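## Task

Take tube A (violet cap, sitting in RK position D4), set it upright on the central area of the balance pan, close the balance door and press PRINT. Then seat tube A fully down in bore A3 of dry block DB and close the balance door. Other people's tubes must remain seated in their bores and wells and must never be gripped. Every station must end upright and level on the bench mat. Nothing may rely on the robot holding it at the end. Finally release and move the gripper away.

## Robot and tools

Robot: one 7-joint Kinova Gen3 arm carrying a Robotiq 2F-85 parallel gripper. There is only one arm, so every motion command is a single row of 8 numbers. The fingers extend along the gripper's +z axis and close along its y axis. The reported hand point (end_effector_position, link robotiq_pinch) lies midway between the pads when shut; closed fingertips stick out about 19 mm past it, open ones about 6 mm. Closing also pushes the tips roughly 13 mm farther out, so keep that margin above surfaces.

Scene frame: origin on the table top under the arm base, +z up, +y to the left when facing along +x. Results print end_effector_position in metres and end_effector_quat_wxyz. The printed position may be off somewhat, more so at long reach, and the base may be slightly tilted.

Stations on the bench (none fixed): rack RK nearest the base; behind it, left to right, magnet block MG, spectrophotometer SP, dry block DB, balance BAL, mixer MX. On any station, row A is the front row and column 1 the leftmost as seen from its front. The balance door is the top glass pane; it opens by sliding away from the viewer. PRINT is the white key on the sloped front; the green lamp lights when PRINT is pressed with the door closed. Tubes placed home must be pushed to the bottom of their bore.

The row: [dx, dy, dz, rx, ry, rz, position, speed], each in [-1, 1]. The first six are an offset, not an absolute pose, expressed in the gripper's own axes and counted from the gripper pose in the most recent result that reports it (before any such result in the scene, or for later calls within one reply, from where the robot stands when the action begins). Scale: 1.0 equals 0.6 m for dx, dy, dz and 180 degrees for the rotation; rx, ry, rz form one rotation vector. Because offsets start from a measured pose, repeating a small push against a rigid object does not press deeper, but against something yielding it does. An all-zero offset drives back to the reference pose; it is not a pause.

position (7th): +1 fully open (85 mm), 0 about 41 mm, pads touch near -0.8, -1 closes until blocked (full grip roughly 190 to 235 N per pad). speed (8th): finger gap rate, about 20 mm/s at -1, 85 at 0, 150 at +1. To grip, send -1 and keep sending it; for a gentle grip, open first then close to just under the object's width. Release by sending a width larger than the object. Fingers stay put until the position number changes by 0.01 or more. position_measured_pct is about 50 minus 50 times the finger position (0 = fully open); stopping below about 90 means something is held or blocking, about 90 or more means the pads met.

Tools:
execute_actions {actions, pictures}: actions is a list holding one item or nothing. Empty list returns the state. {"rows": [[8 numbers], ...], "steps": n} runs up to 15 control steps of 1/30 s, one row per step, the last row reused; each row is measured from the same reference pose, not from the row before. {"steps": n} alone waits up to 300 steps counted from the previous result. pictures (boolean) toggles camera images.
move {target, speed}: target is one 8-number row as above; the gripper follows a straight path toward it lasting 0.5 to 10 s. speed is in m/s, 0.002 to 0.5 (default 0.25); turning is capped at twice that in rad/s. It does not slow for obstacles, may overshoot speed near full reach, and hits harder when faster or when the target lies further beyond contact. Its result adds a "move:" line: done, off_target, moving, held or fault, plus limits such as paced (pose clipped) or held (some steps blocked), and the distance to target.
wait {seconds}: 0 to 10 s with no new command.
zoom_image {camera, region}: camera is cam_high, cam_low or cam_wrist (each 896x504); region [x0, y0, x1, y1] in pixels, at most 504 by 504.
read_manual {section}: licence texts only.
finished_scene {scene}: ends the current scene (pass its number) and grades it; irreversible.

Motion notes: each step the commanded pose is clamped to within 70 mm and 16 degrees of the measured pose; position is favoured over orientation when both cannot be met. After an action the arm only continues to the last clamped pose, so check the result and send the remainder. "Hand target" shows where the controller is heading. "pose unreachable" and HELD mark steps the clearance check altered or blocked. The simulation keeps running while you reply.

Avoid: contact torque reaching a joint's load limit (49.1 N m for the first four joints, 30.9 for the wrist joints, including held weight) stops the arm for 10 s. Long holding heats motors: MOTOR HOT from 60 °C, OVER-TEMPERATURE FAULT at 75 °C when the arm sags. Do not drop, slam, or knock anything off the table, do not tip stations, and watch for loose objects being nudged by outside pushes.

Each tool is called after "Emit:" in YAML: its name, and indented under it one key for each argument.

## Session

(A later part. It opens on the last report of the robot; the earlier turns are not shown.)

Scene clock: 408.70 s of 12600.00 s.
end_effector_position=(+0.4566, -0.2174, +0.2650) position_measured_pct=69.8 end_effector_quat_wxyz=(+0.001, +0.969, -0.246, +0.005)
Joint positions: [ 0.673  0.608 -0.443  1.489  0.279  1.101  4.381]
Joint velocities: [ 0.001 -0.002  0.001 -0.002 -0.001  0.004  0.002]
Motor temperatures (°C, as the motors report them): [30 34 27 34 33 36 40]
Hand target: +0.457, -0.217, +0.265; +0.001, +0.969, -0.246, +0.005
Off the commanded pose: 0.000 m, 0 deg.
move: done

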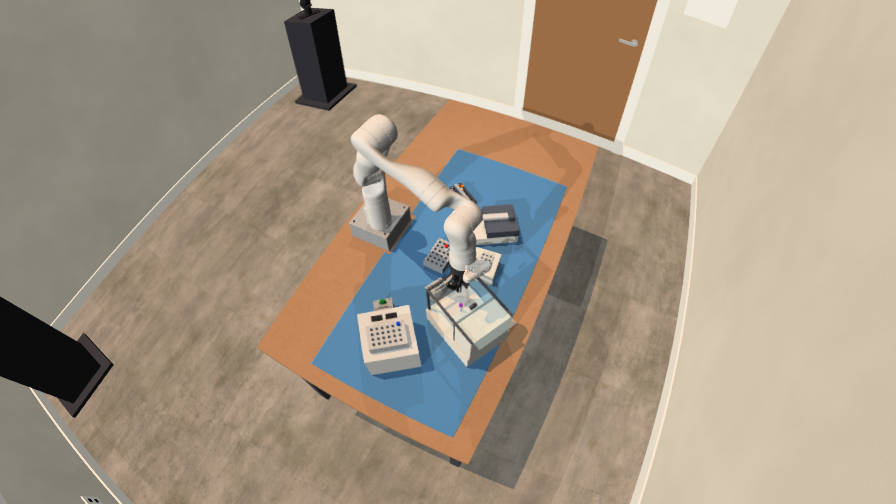

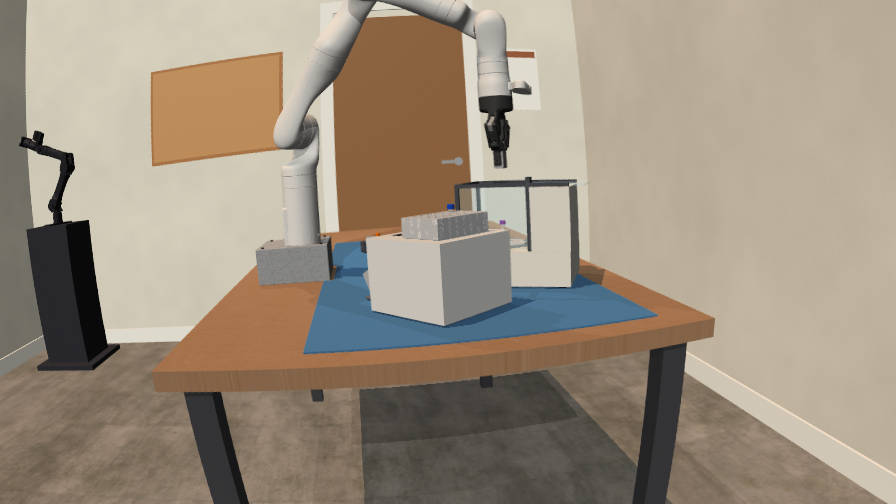

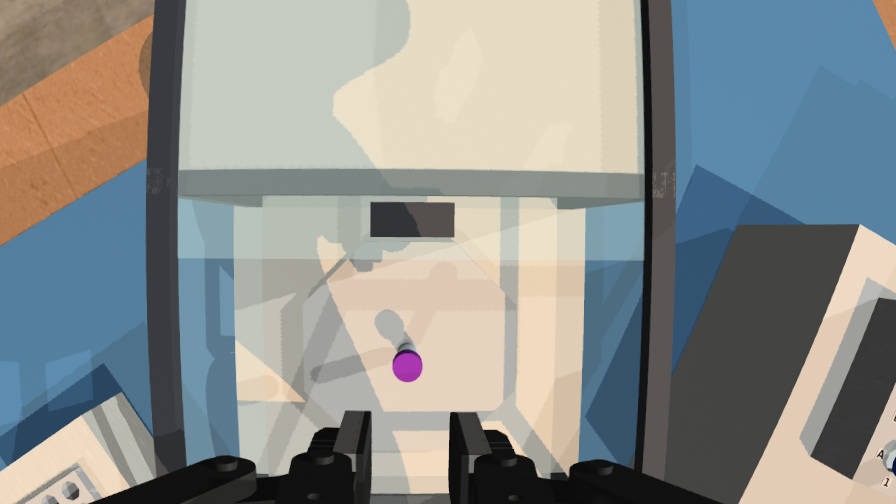

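Emit:
move:
  target: [0.137,0,0.025,0,0,0,-0.8,0.3]
  speed: 0.1

Emit:
zoom_image:
  camera: "cam_low"
  region: [480, 120, 600, 220]

Scene clock: 419.80 s of 12600.00 s.
end_effector_position=(+0.5291, -0.2566, +0.2514) position_measured_pct=89.7 end_effector_quat_wxyz=(+0.001, +0.969, -0.246, +0.005)
Joint positions: [ 0.616  0.799 -0.413  1.162  0.31   1.234  4.423]
Joint velocities: [-0.003  0.009  0.001 -0.007  0.001  0.004  0.001]
Motor temperatures (°C, as the motors report them): [30 34 27 34 33 36 40]
Hand target: +0.529, -0.256, +0.251; +0.000, +0.969, -0.246, +0.005
Off the commanded pose: 0.001 m, 0 deg.
move: done

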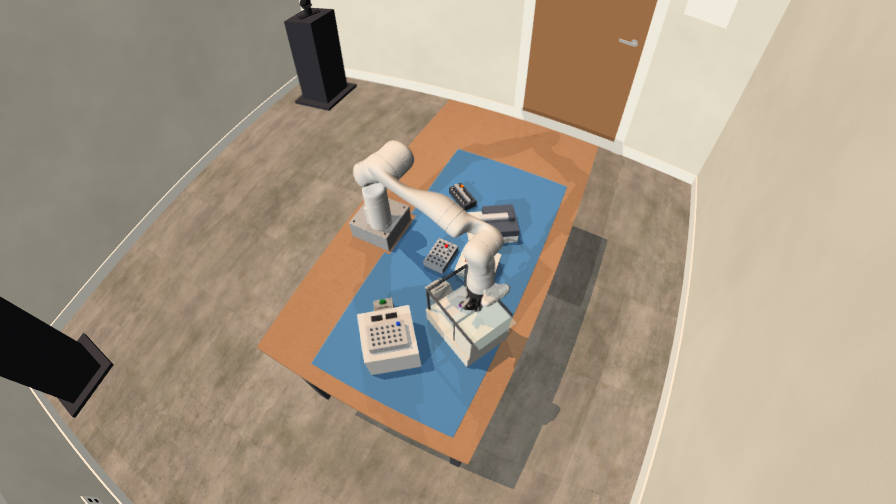

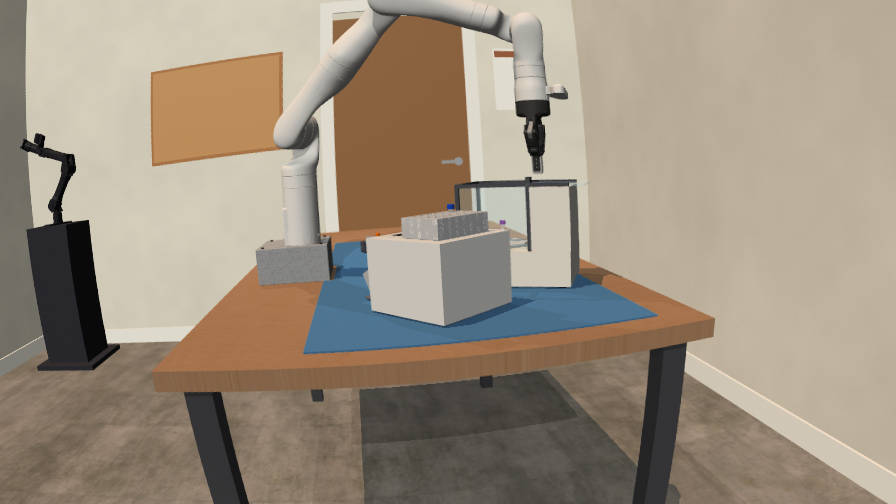

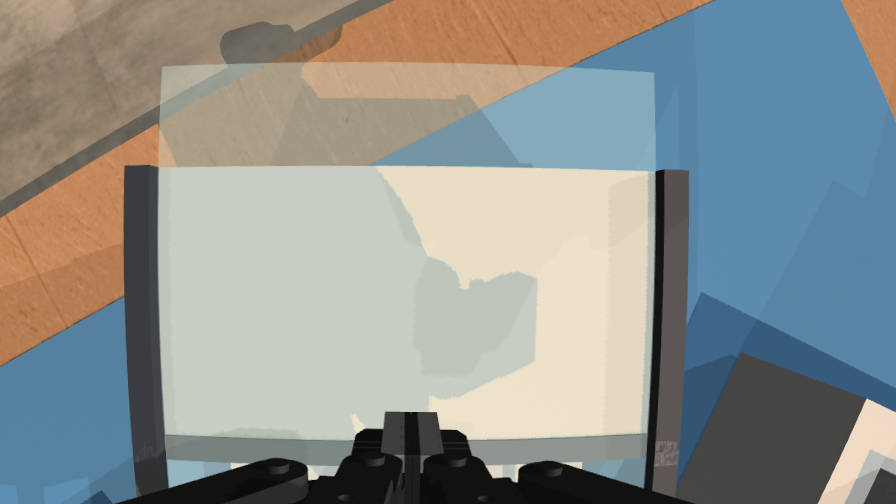

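Region (480, 120, 600, 220) of cam_low's 896x504 image, scaled by 4.200, with more detail than that image has.

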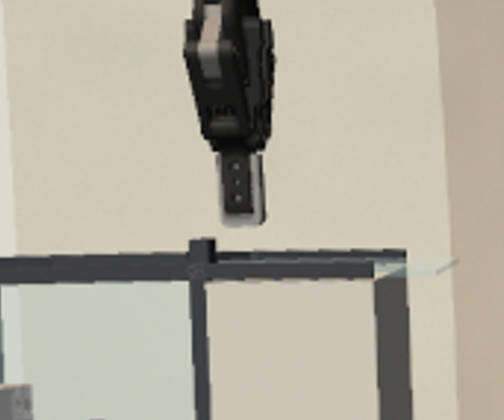

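Emit:
move:
  target: [0,0,0.022,0,0,0,-0.8,0.3]
  speed: 0.03

Emit:
zoom_image:
  camera: "cam_low"
  region: [480, 120, 600, 220]

Scene clock: 424.63 s of 12600.00 s.
end_effector_position=(+0.5293, -0.2566, +0.2384) position_measured_pct=89.7 end_effector_quat_wxyz=(+0.001, +0.969, -0.246, +0.005)
Joint positions: [ 0.616  0.812 -0.41   1.18   0.316  1.203  4.418]
Joint velocities: [ 0.     0.001  0.001  0.003  0.002 -0.004 -0.   ]
Motor temperatures (°C, as the motors report them): [30 34 27 34 33 36 40]
Hand target: +0.529, -0.257, +0.238; +0.001, +0.969, -0.246, +0.005
Off the commanded pose: 0.000 m, 0 deg.
move: done

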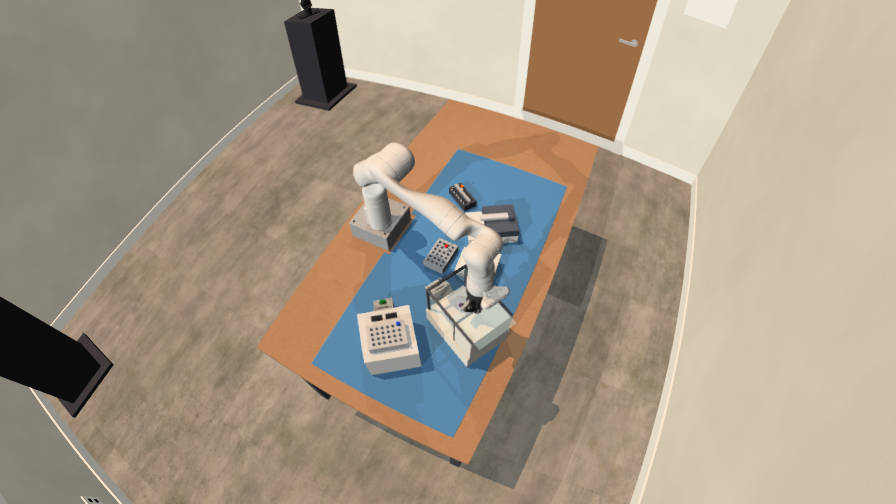

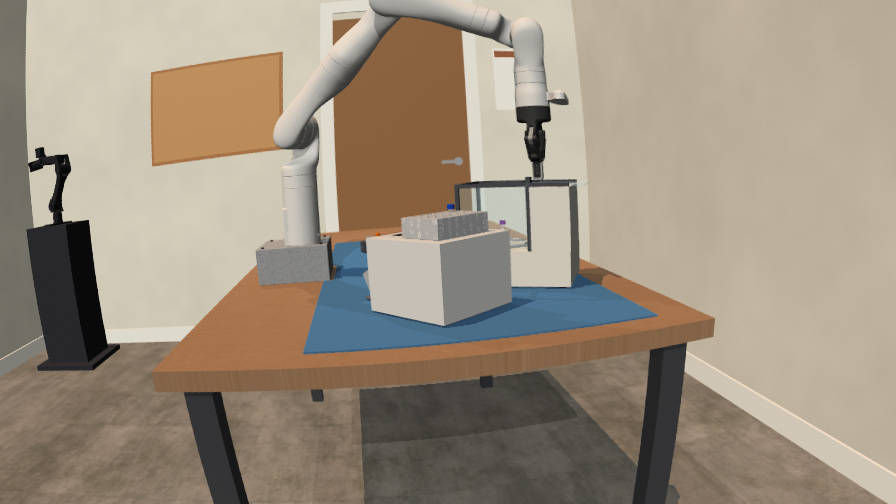

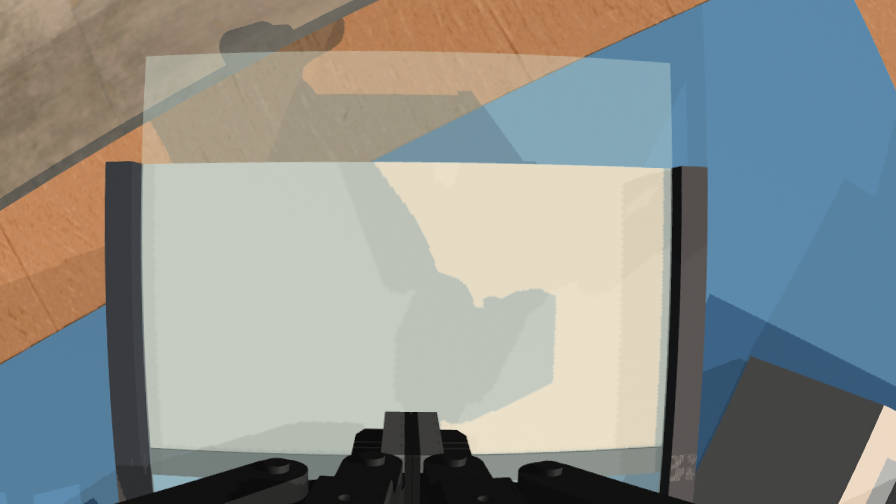

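Region (480, 120, 600, 220) of cam_low's 896x504 image, scaled by 4.200, with more detail than that image has.

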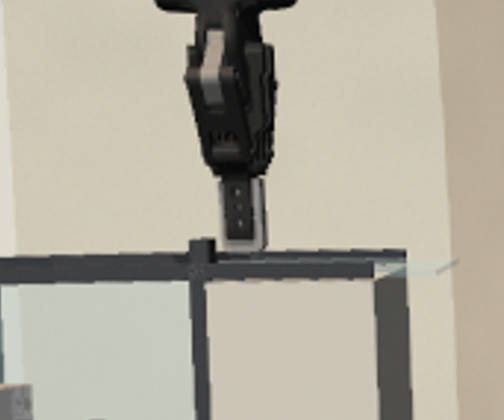

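Emit:
move:
  target: [-0.195,0,0,0,0,0,-0.8,0.3]
  speed: 0.04

Scene clock: 434.57 s of 12600.00 s.
end_effector_position=(+0.4269, -0.2017, +0.2371) position_measured_pct=89.7 end_effector_quat_wxyz=(+0.001, +0.969, -0.247, +0.006)
Joint positions: [ 0.688  0.575 -0.445  1.656  0.29   0.967  4.348]
Joint velocities: [ 0.001 -0.003 -0.001  0.004 -0.001 -0.001 -0.001]
Motor temperatures (°C, as the motors report them): [30 34 27 34 33 36 40]
Hand target: +0.426, -0.201, +0.237; +0.001, +0.969, -0.246, +0.005
Off the commanded pose: 0.001 m, 0 deg.
move: done

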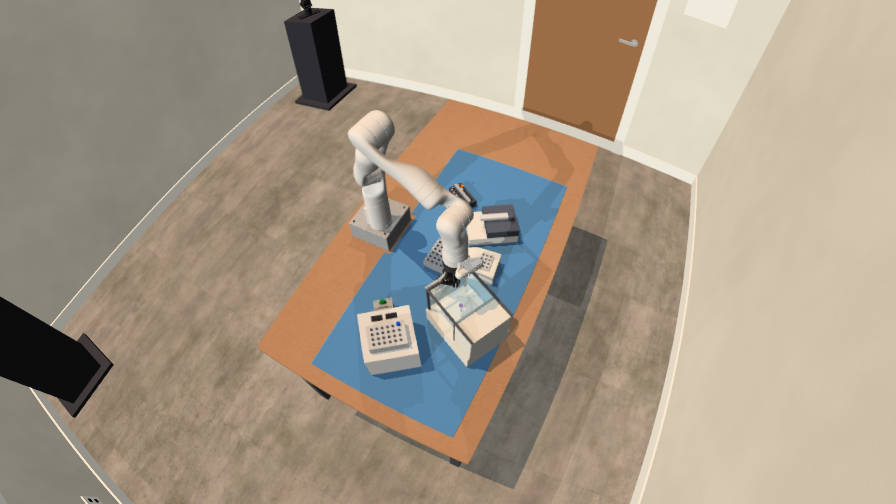

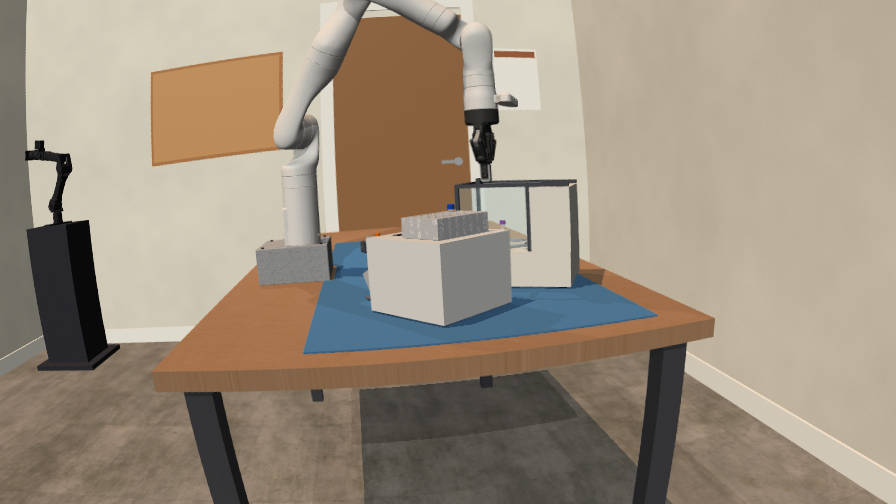

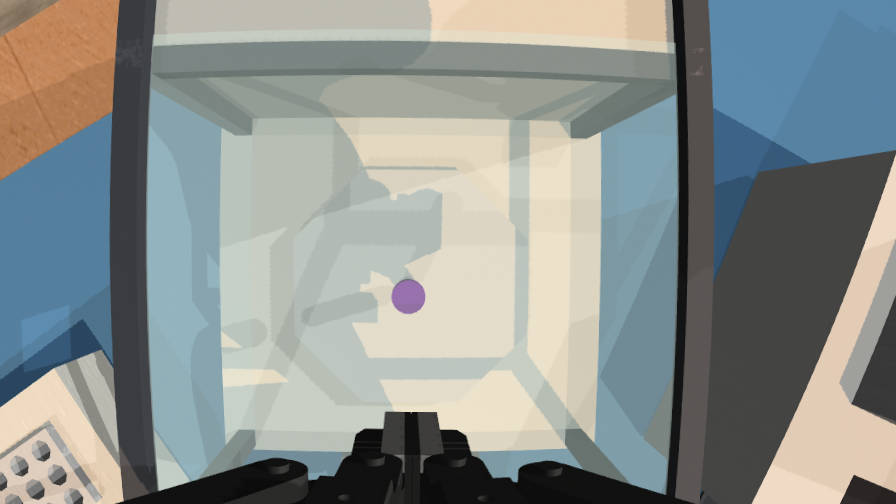

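Emit:
move:
  target: [-0.02,0,0,0,0,0,-0.8,0.3]
  speed: 0.015

Scene clock: 437.77 s of 12600.00 s.
end_effector_position=(+0.4176, -0.1969, +0.2373) position_measured_pct=89.7 end_effector_quat_wxyz=(+0.001, +0.969, -0.247, +0.008)
Joint positions: [ 0.694  0.553 -0.449  1.696  0.287  0.945  4.343]
Joint velocities: [ 0.001 -0.002  0.     0.003 -0.002 -0.006  0.001]
Motor temperatures (°C, as the motors report them): [30 34 27 34 33 36 40]
Hand target: +0.416, -0.196, +0.237; +0.001, +0.969, -0.247, +0.006
Off the commanded pose: 0.002 m, 0 deg.
move: done

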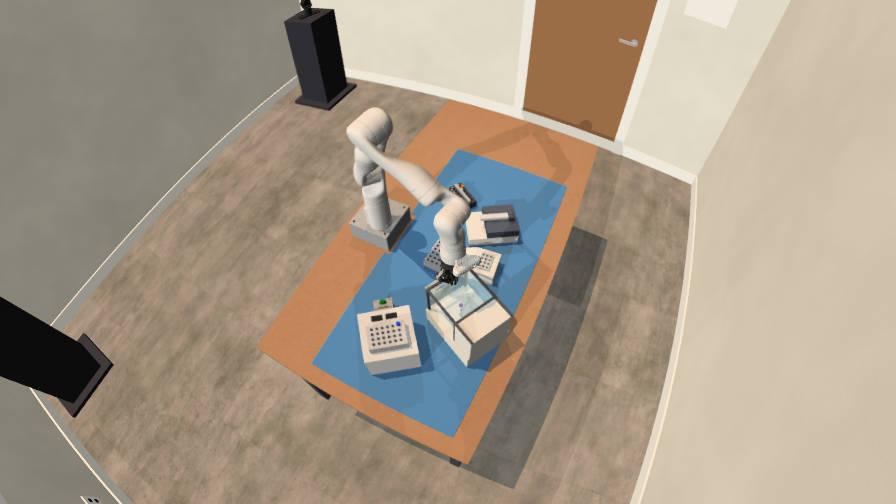

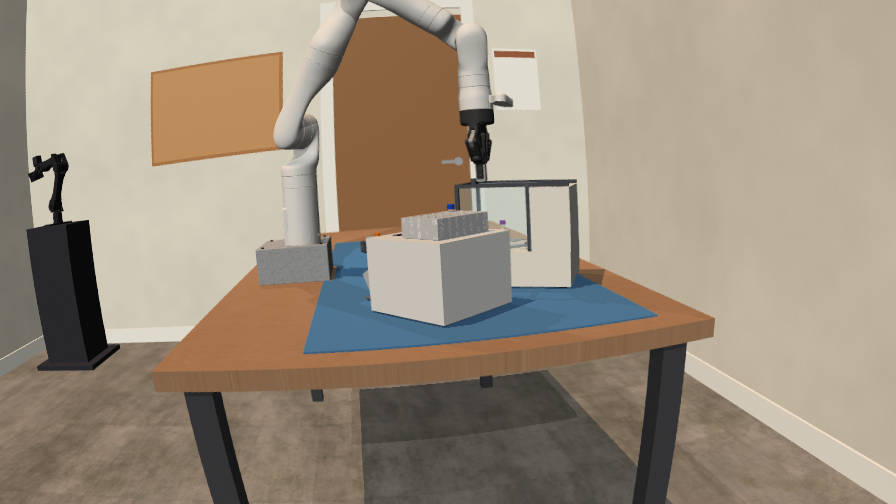

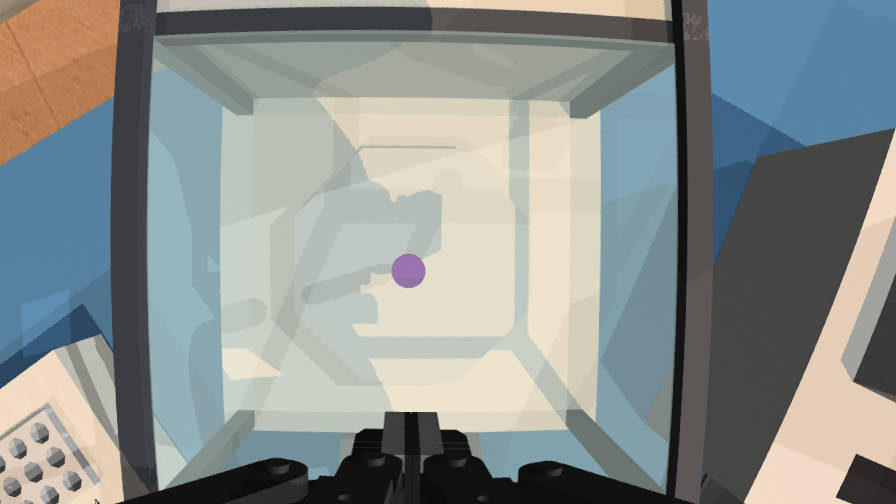

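Emit:
move:
  target: [0.007,0,-0.083,0,0,0,-0.8,0.3]
  speed: 0.1

Emit:
move:
  target: [-0.183,0.006,0.067,0,0,0.995,-0.8,0.3]

Scene clock: 463.37 s of 12600.00 s.
end_effector_position=(+0.4205, -0.1984, +0.2870) position_measured_pct=89.7 end_effector_quat_wxyz=(+0.001, +0.969, -0.247, +0.008)
Joint positions: [ 0.707  0.495 -0.468  1.609  0.247  1.084  4.38 ]
Joint velocities: [ 0.001 -0.002  0.001 -0.002 -0.     0.005  0.   ]
Motor temperatures (°C, as the motors report them): [30 34 27 34 33 36 40]
Hand target: +0.421, -0.198, +0.287; +0.001, +0.969, -0.247, +0.008
Off the commanded pose: 0.000 m, 0 deg.
move: done

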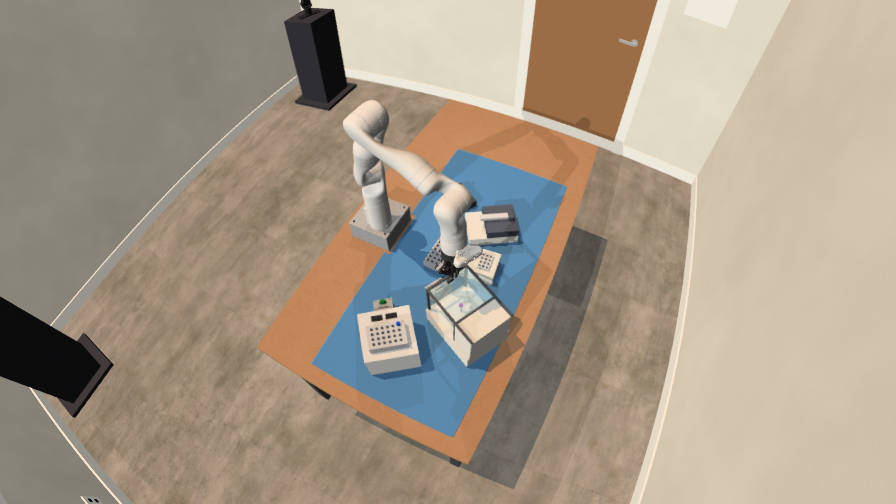

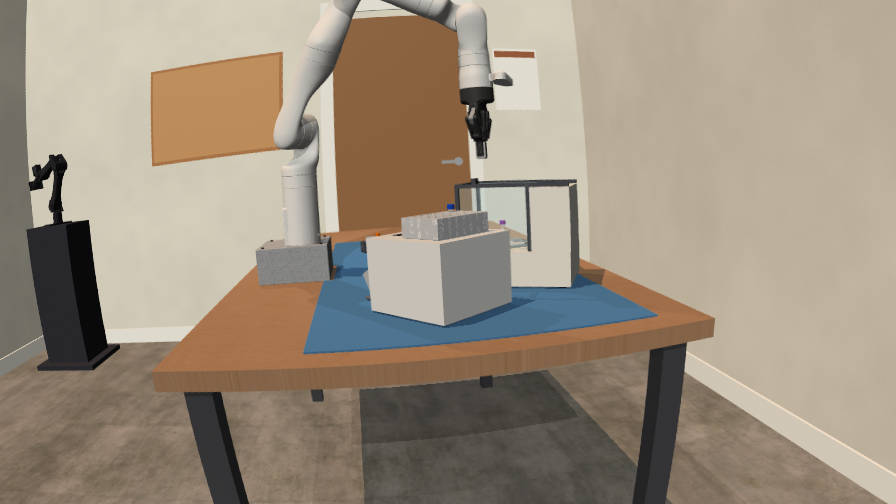

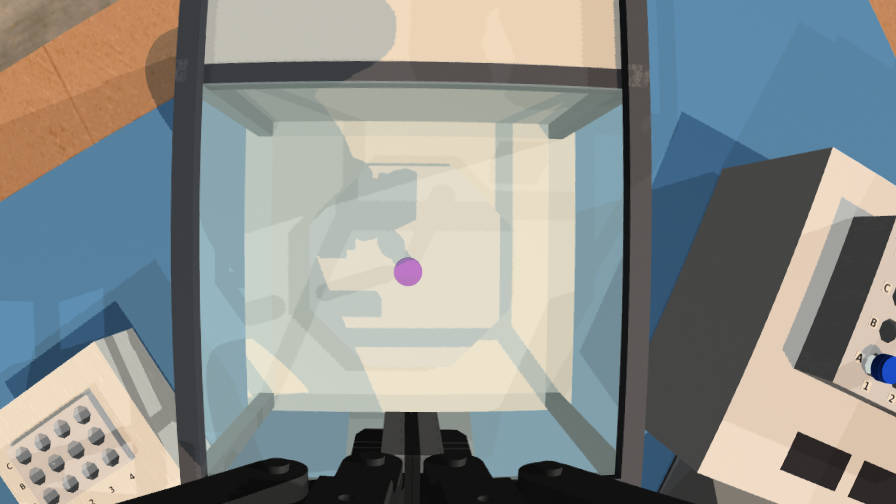

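Scene clock: 470.03 s of 12600.00 s.
end_effector_position=(+0.3229, -0.1498, +0.2448) position_measured_pct=89.7 end_effector_quat_wxyz=(+0.008, +0.240, +0.971, -0.001)
Joint positions: [ 0.18   0.311  0.242  2.045 -0.105  0.785  1.564]
Joint velocities: [-0.006 -0.001 -0.001  0.005  0.002 -0.002 -0.011]
Motor temperatures (°C, as the motors report them): [30 34 27 34 33 36 40]
Hand target: +0.323, -0.150, +0.245; +0.008, +0.239, +0.971, -0.001
Off the commanded pose: 0.000 m, 0 deg.
move: done

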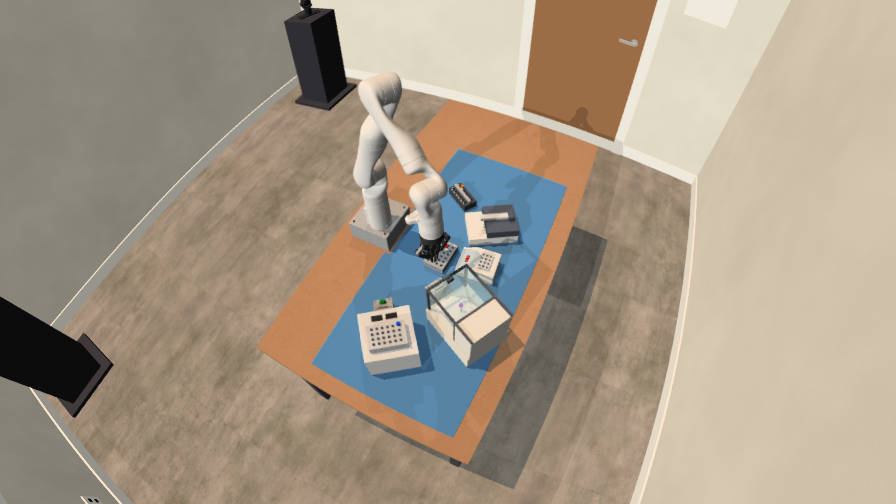

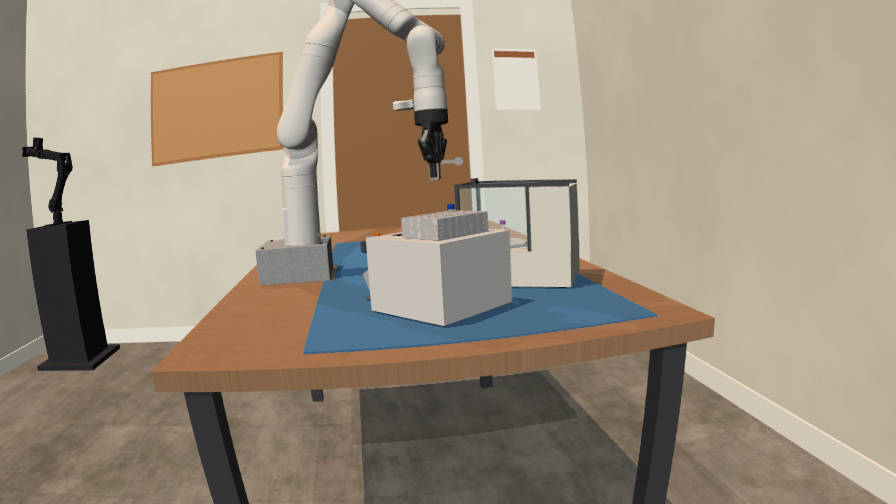

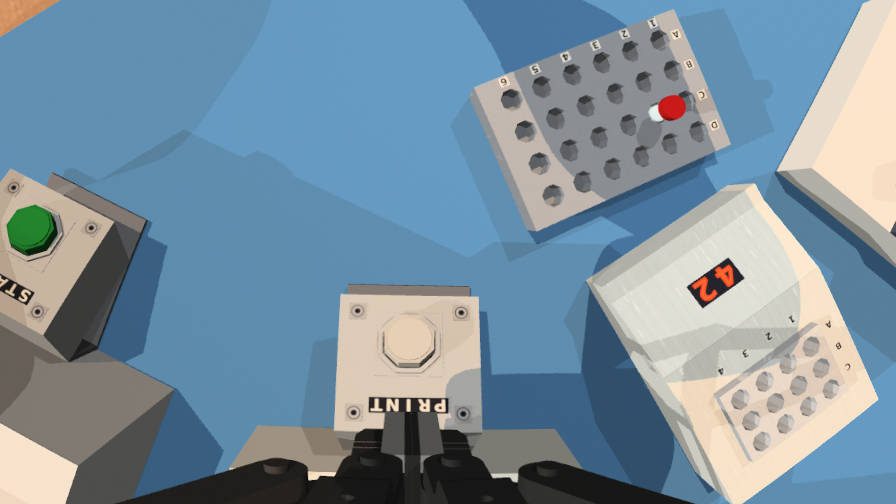

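Emit:
move:
  target: [0,0,0.2,0,0,0,-0.8,0.3]
  speed: 0.12

Scene clock: 478.50 s of 12600.00 s.
end_effector_position=(+0.3250, -0.1506, +0.1253) position_measured_pct=89.7 end_effector_quat_wxyz=(+0.008, +0.239, +0.971, -0.001)
Joint positions: [ 0.263  0.586  0.148  2.165 -0.216  0.39   1.665]
Joint velocities: [ 0.003  0.007 -0.001  0.    -0.001 -0.003  0.002]
Motor temperatures (°C, as the motors report them): [30 34 27 34 33 36 40]
Hand target: +0.325, -0.151, +0.125; +0.008, +0.240, +0.971, -0.001
Off the commanded pose: 0.001 m, 0 deg.
move: done

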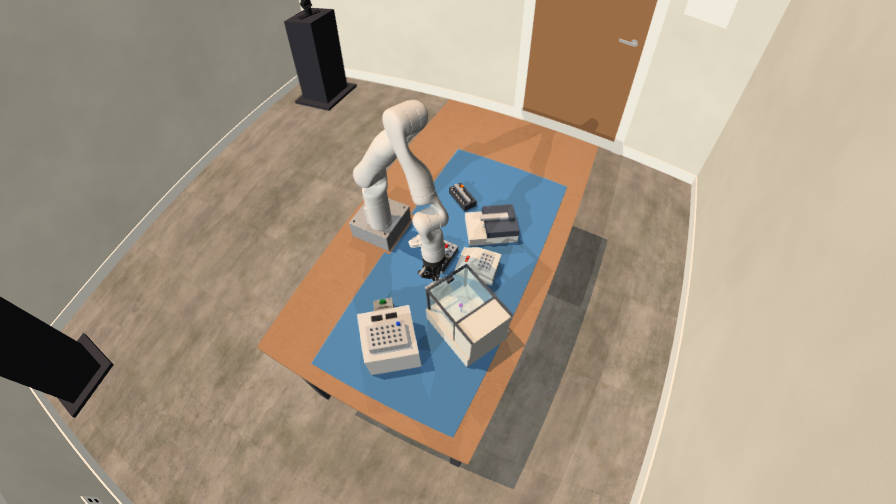

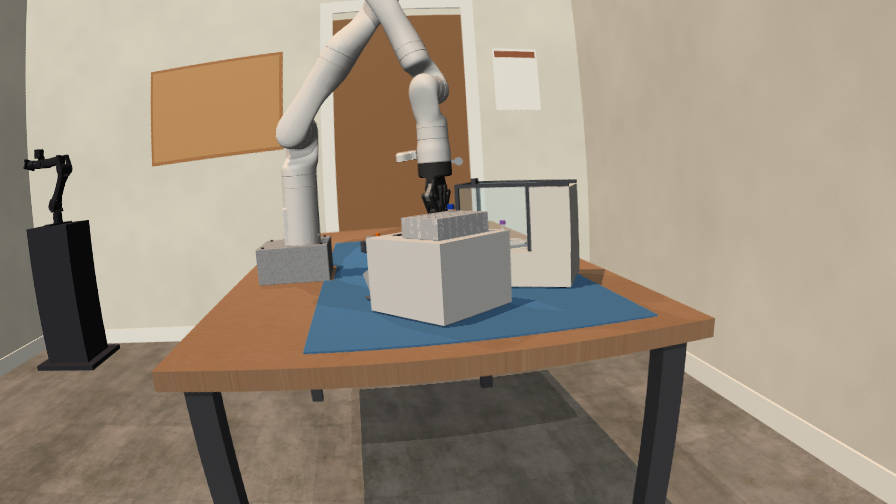

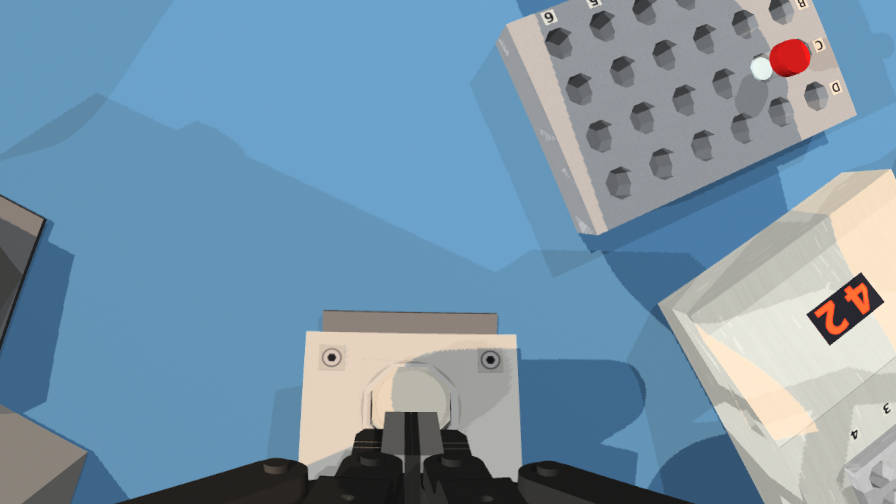

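Emit:
move:
  target: [-0.005,0,0.065,0,0,0,-0.8,0.3]
  speed: 0.06

Emit:
execute_actions:
  actions:
    - {"rows":[[0,0,0.003,0,0,0,-0.8,0.3],[0,0,0.005,0,0,0,-0.8,0.3],[0,0,0.007,0,0,0,-0.8,0.3],[0,0,0.009,0,0,0,-0.8,0.3],[0,0,0.011,0,0,0,-0.8,0.3],[0,0,0.013,0,0,0,-0.8,0.3],[0,0,0.015,0,0,0,-0.8,0.3]],"steps":15}

Scene clock: 486.00 s of 12600.00 s.
end_effector_position=(+0.3278, -0.1520, +0.0940) position_measured_pct=89.7 end_effector_quat_wxyz=(+0.011, +0.240, +0.971, -0.000)
Joint positions: [ 0.298  0.67   0.105  2.172 -0.239  0.29   1.687]
Joint velocities: [ 0.007 -0.001 -0.006  0.008 -0.004 -0.009  0.004]
Motor temperatures (°C, as the motors report them): [30 34 27 34 33 36 40]
Hand target: +0.328, -0.152, +0.087; +0.008, +0.239, +0.971, -0.001
Off the commanded pose: 0.008 m, 0 deg.
move: off_target

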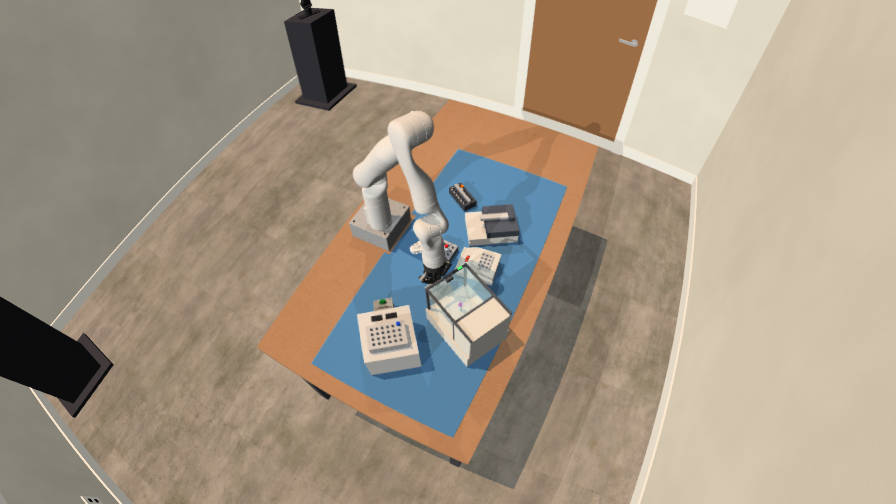

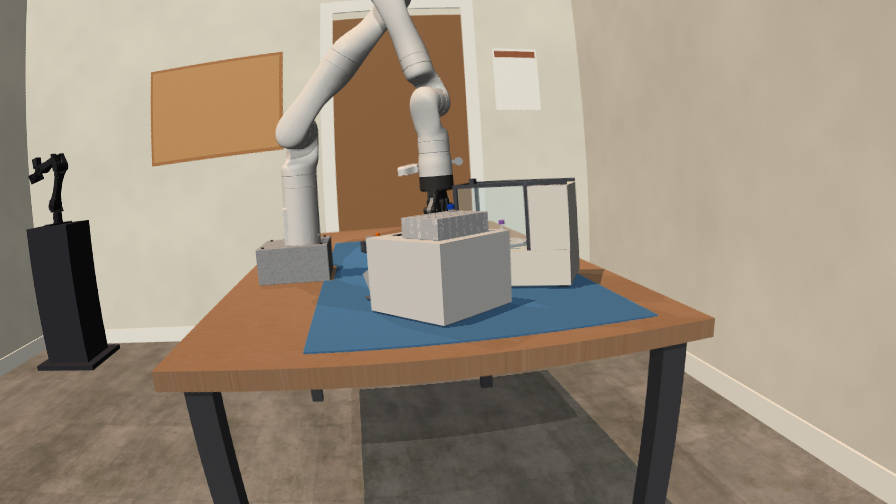

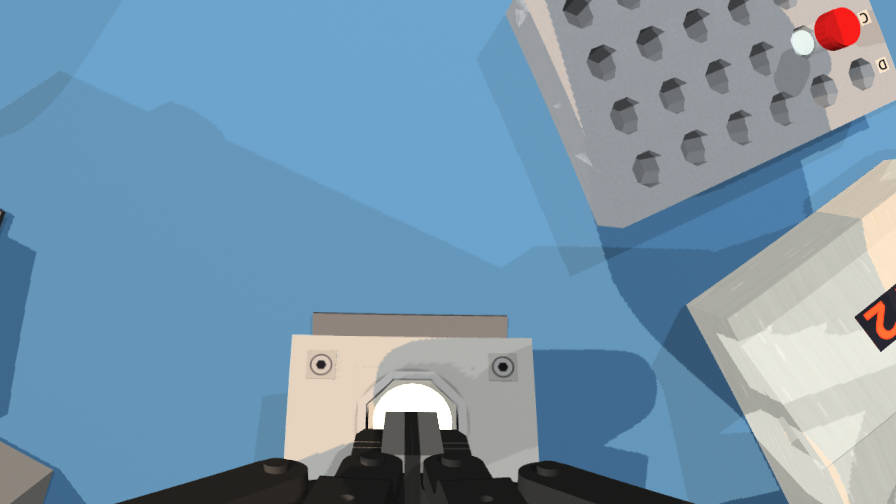

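Scene clock: 486.50 s of 12600.00 s.
end_effector_position=(+0.3272, -0.1518, +0.0931) position_measured_pct=89.7 end_effector_quat_wxyz=(+0.014, +0.241, +0.970, +0.001)
Joint positions: [ 0.306  0.67   0.097  2.18  -0.242  0.276  1.691]
Joint velocities: [ 0.002 -0.001 -0.001 -0.003 -0.002 -0.005 -0.   ]
Motor temperatures (°C, as the motors report them): [30 34 27 34 33 36 40]
Hand target: +0.328, -0.152, +0.085; +0.011, +0.240, +0.971, -0.000
Off the commanded pose: 0.008 m, 0 deg.
Steps of this call (steps 1 to 15: all 15 steps of this action). Readings (end_effector_position | what the end effector reports):
1: (+0.3279, -0.1521, +0.0943) | position_measured_pct=89.7
2: (+0.3281, -0.1522, +0.0954) | position_measured_pct=89.7
4: (+0.3286, -0.1525, +0.0952) | position_measured_pct=89.7
8: (+0.3279, -0.1521, +0.0939) | position_measured_pct=89.7
15: the state above

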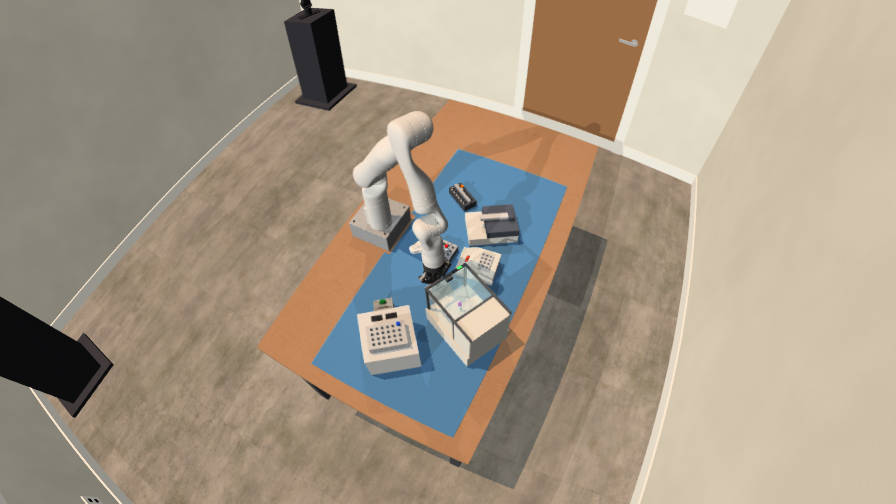

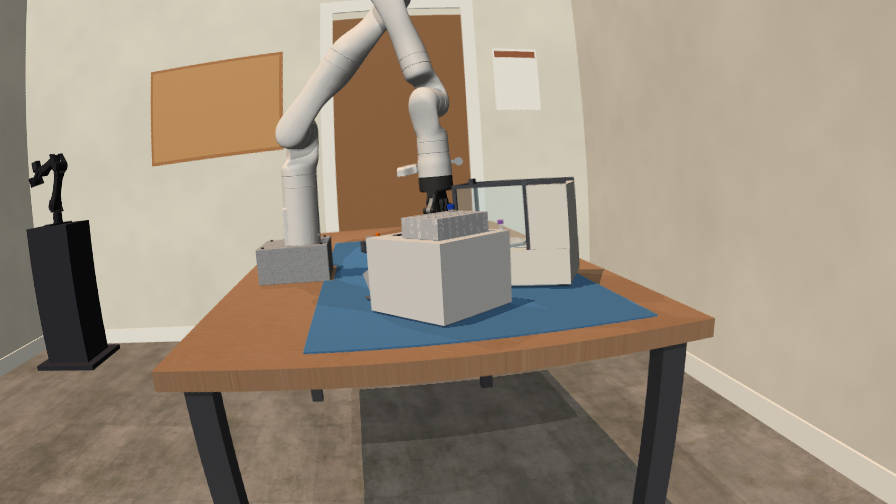

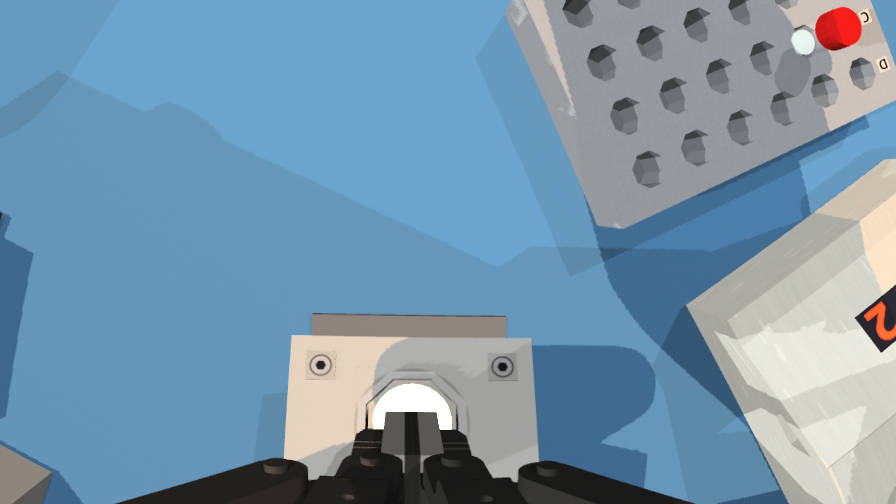

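Emit:
move:
  target: [0,0,-0.25,0,0,0,-0.8,0.3]
  speed: 0.1

Scene clock: 506.67 s of 12600.00 s.
end_effector_position=(+0.3226, -0.1507, +0.2425) position_measured_pct=89.7 end_effector_quat_wxyz=(+0.014, +0.241, +0.970, +0.001)
Joint positions: [ 0.191  0.309  0.237  2.058 -0.113  0.762  1.573]
Joint velocities: [-0.002 -0.005 -0.001  0.     0.001  0.003 -0.001]
Motor temperatures (°C, as the motors report them): [30 34 27 34 33 36 40]
Hand target: +0.323, -0.151, +0.243; +0.014, +0.241, +0.970, +0.001
Off the commanded pose: 0.001 m, 0 deg.
move: done

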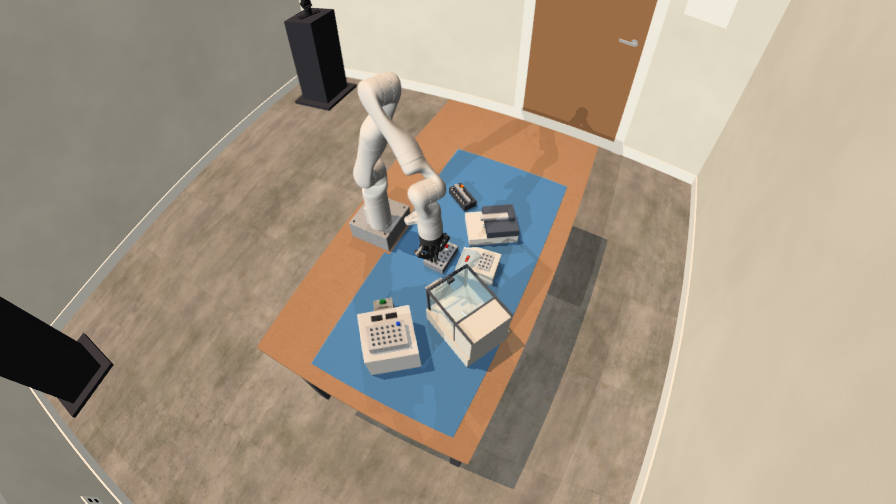

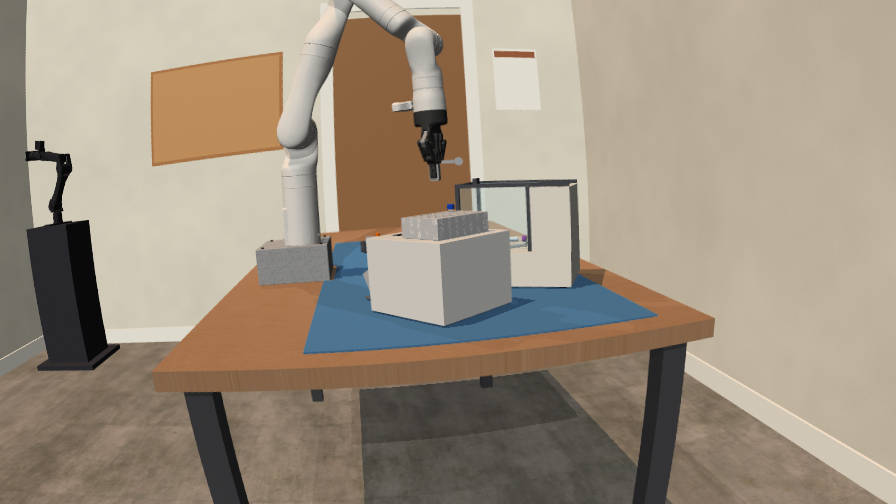

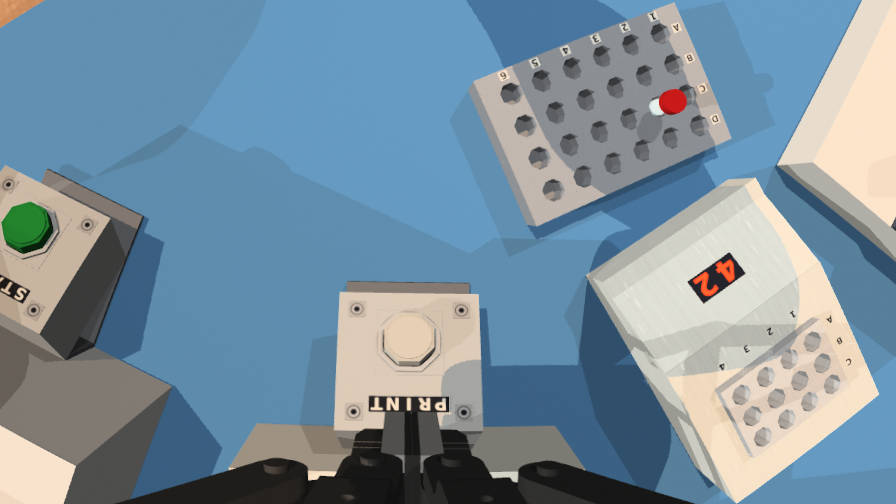

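Emit:
zoom_image:
  camera: "cam_low"
  region: [440, 160, 600, 300]

Emit:
zoom_image:
  camera: "cam_high"
  region: [400, 240, 540, 380]

Region (440, 160, 600, 300) of cam_low's 896x504 image, scaled by 3.150, with more detail than that image has; it fills the top 441 rows of this view, and the rest is white.

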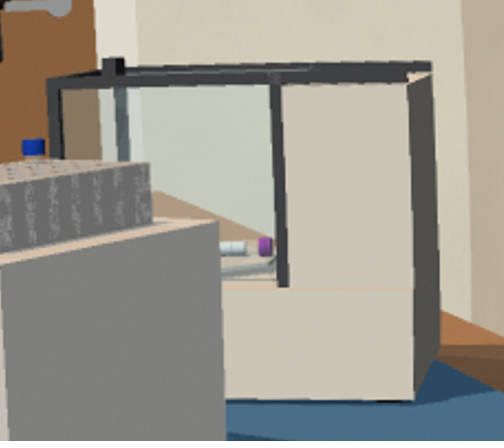

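Region (400, 240, 540, 380) of cam_high's 896x504 image, scaled by 3.600, with more detail than that image has.

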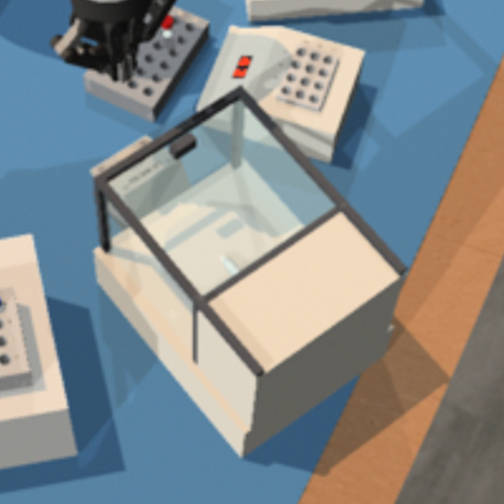

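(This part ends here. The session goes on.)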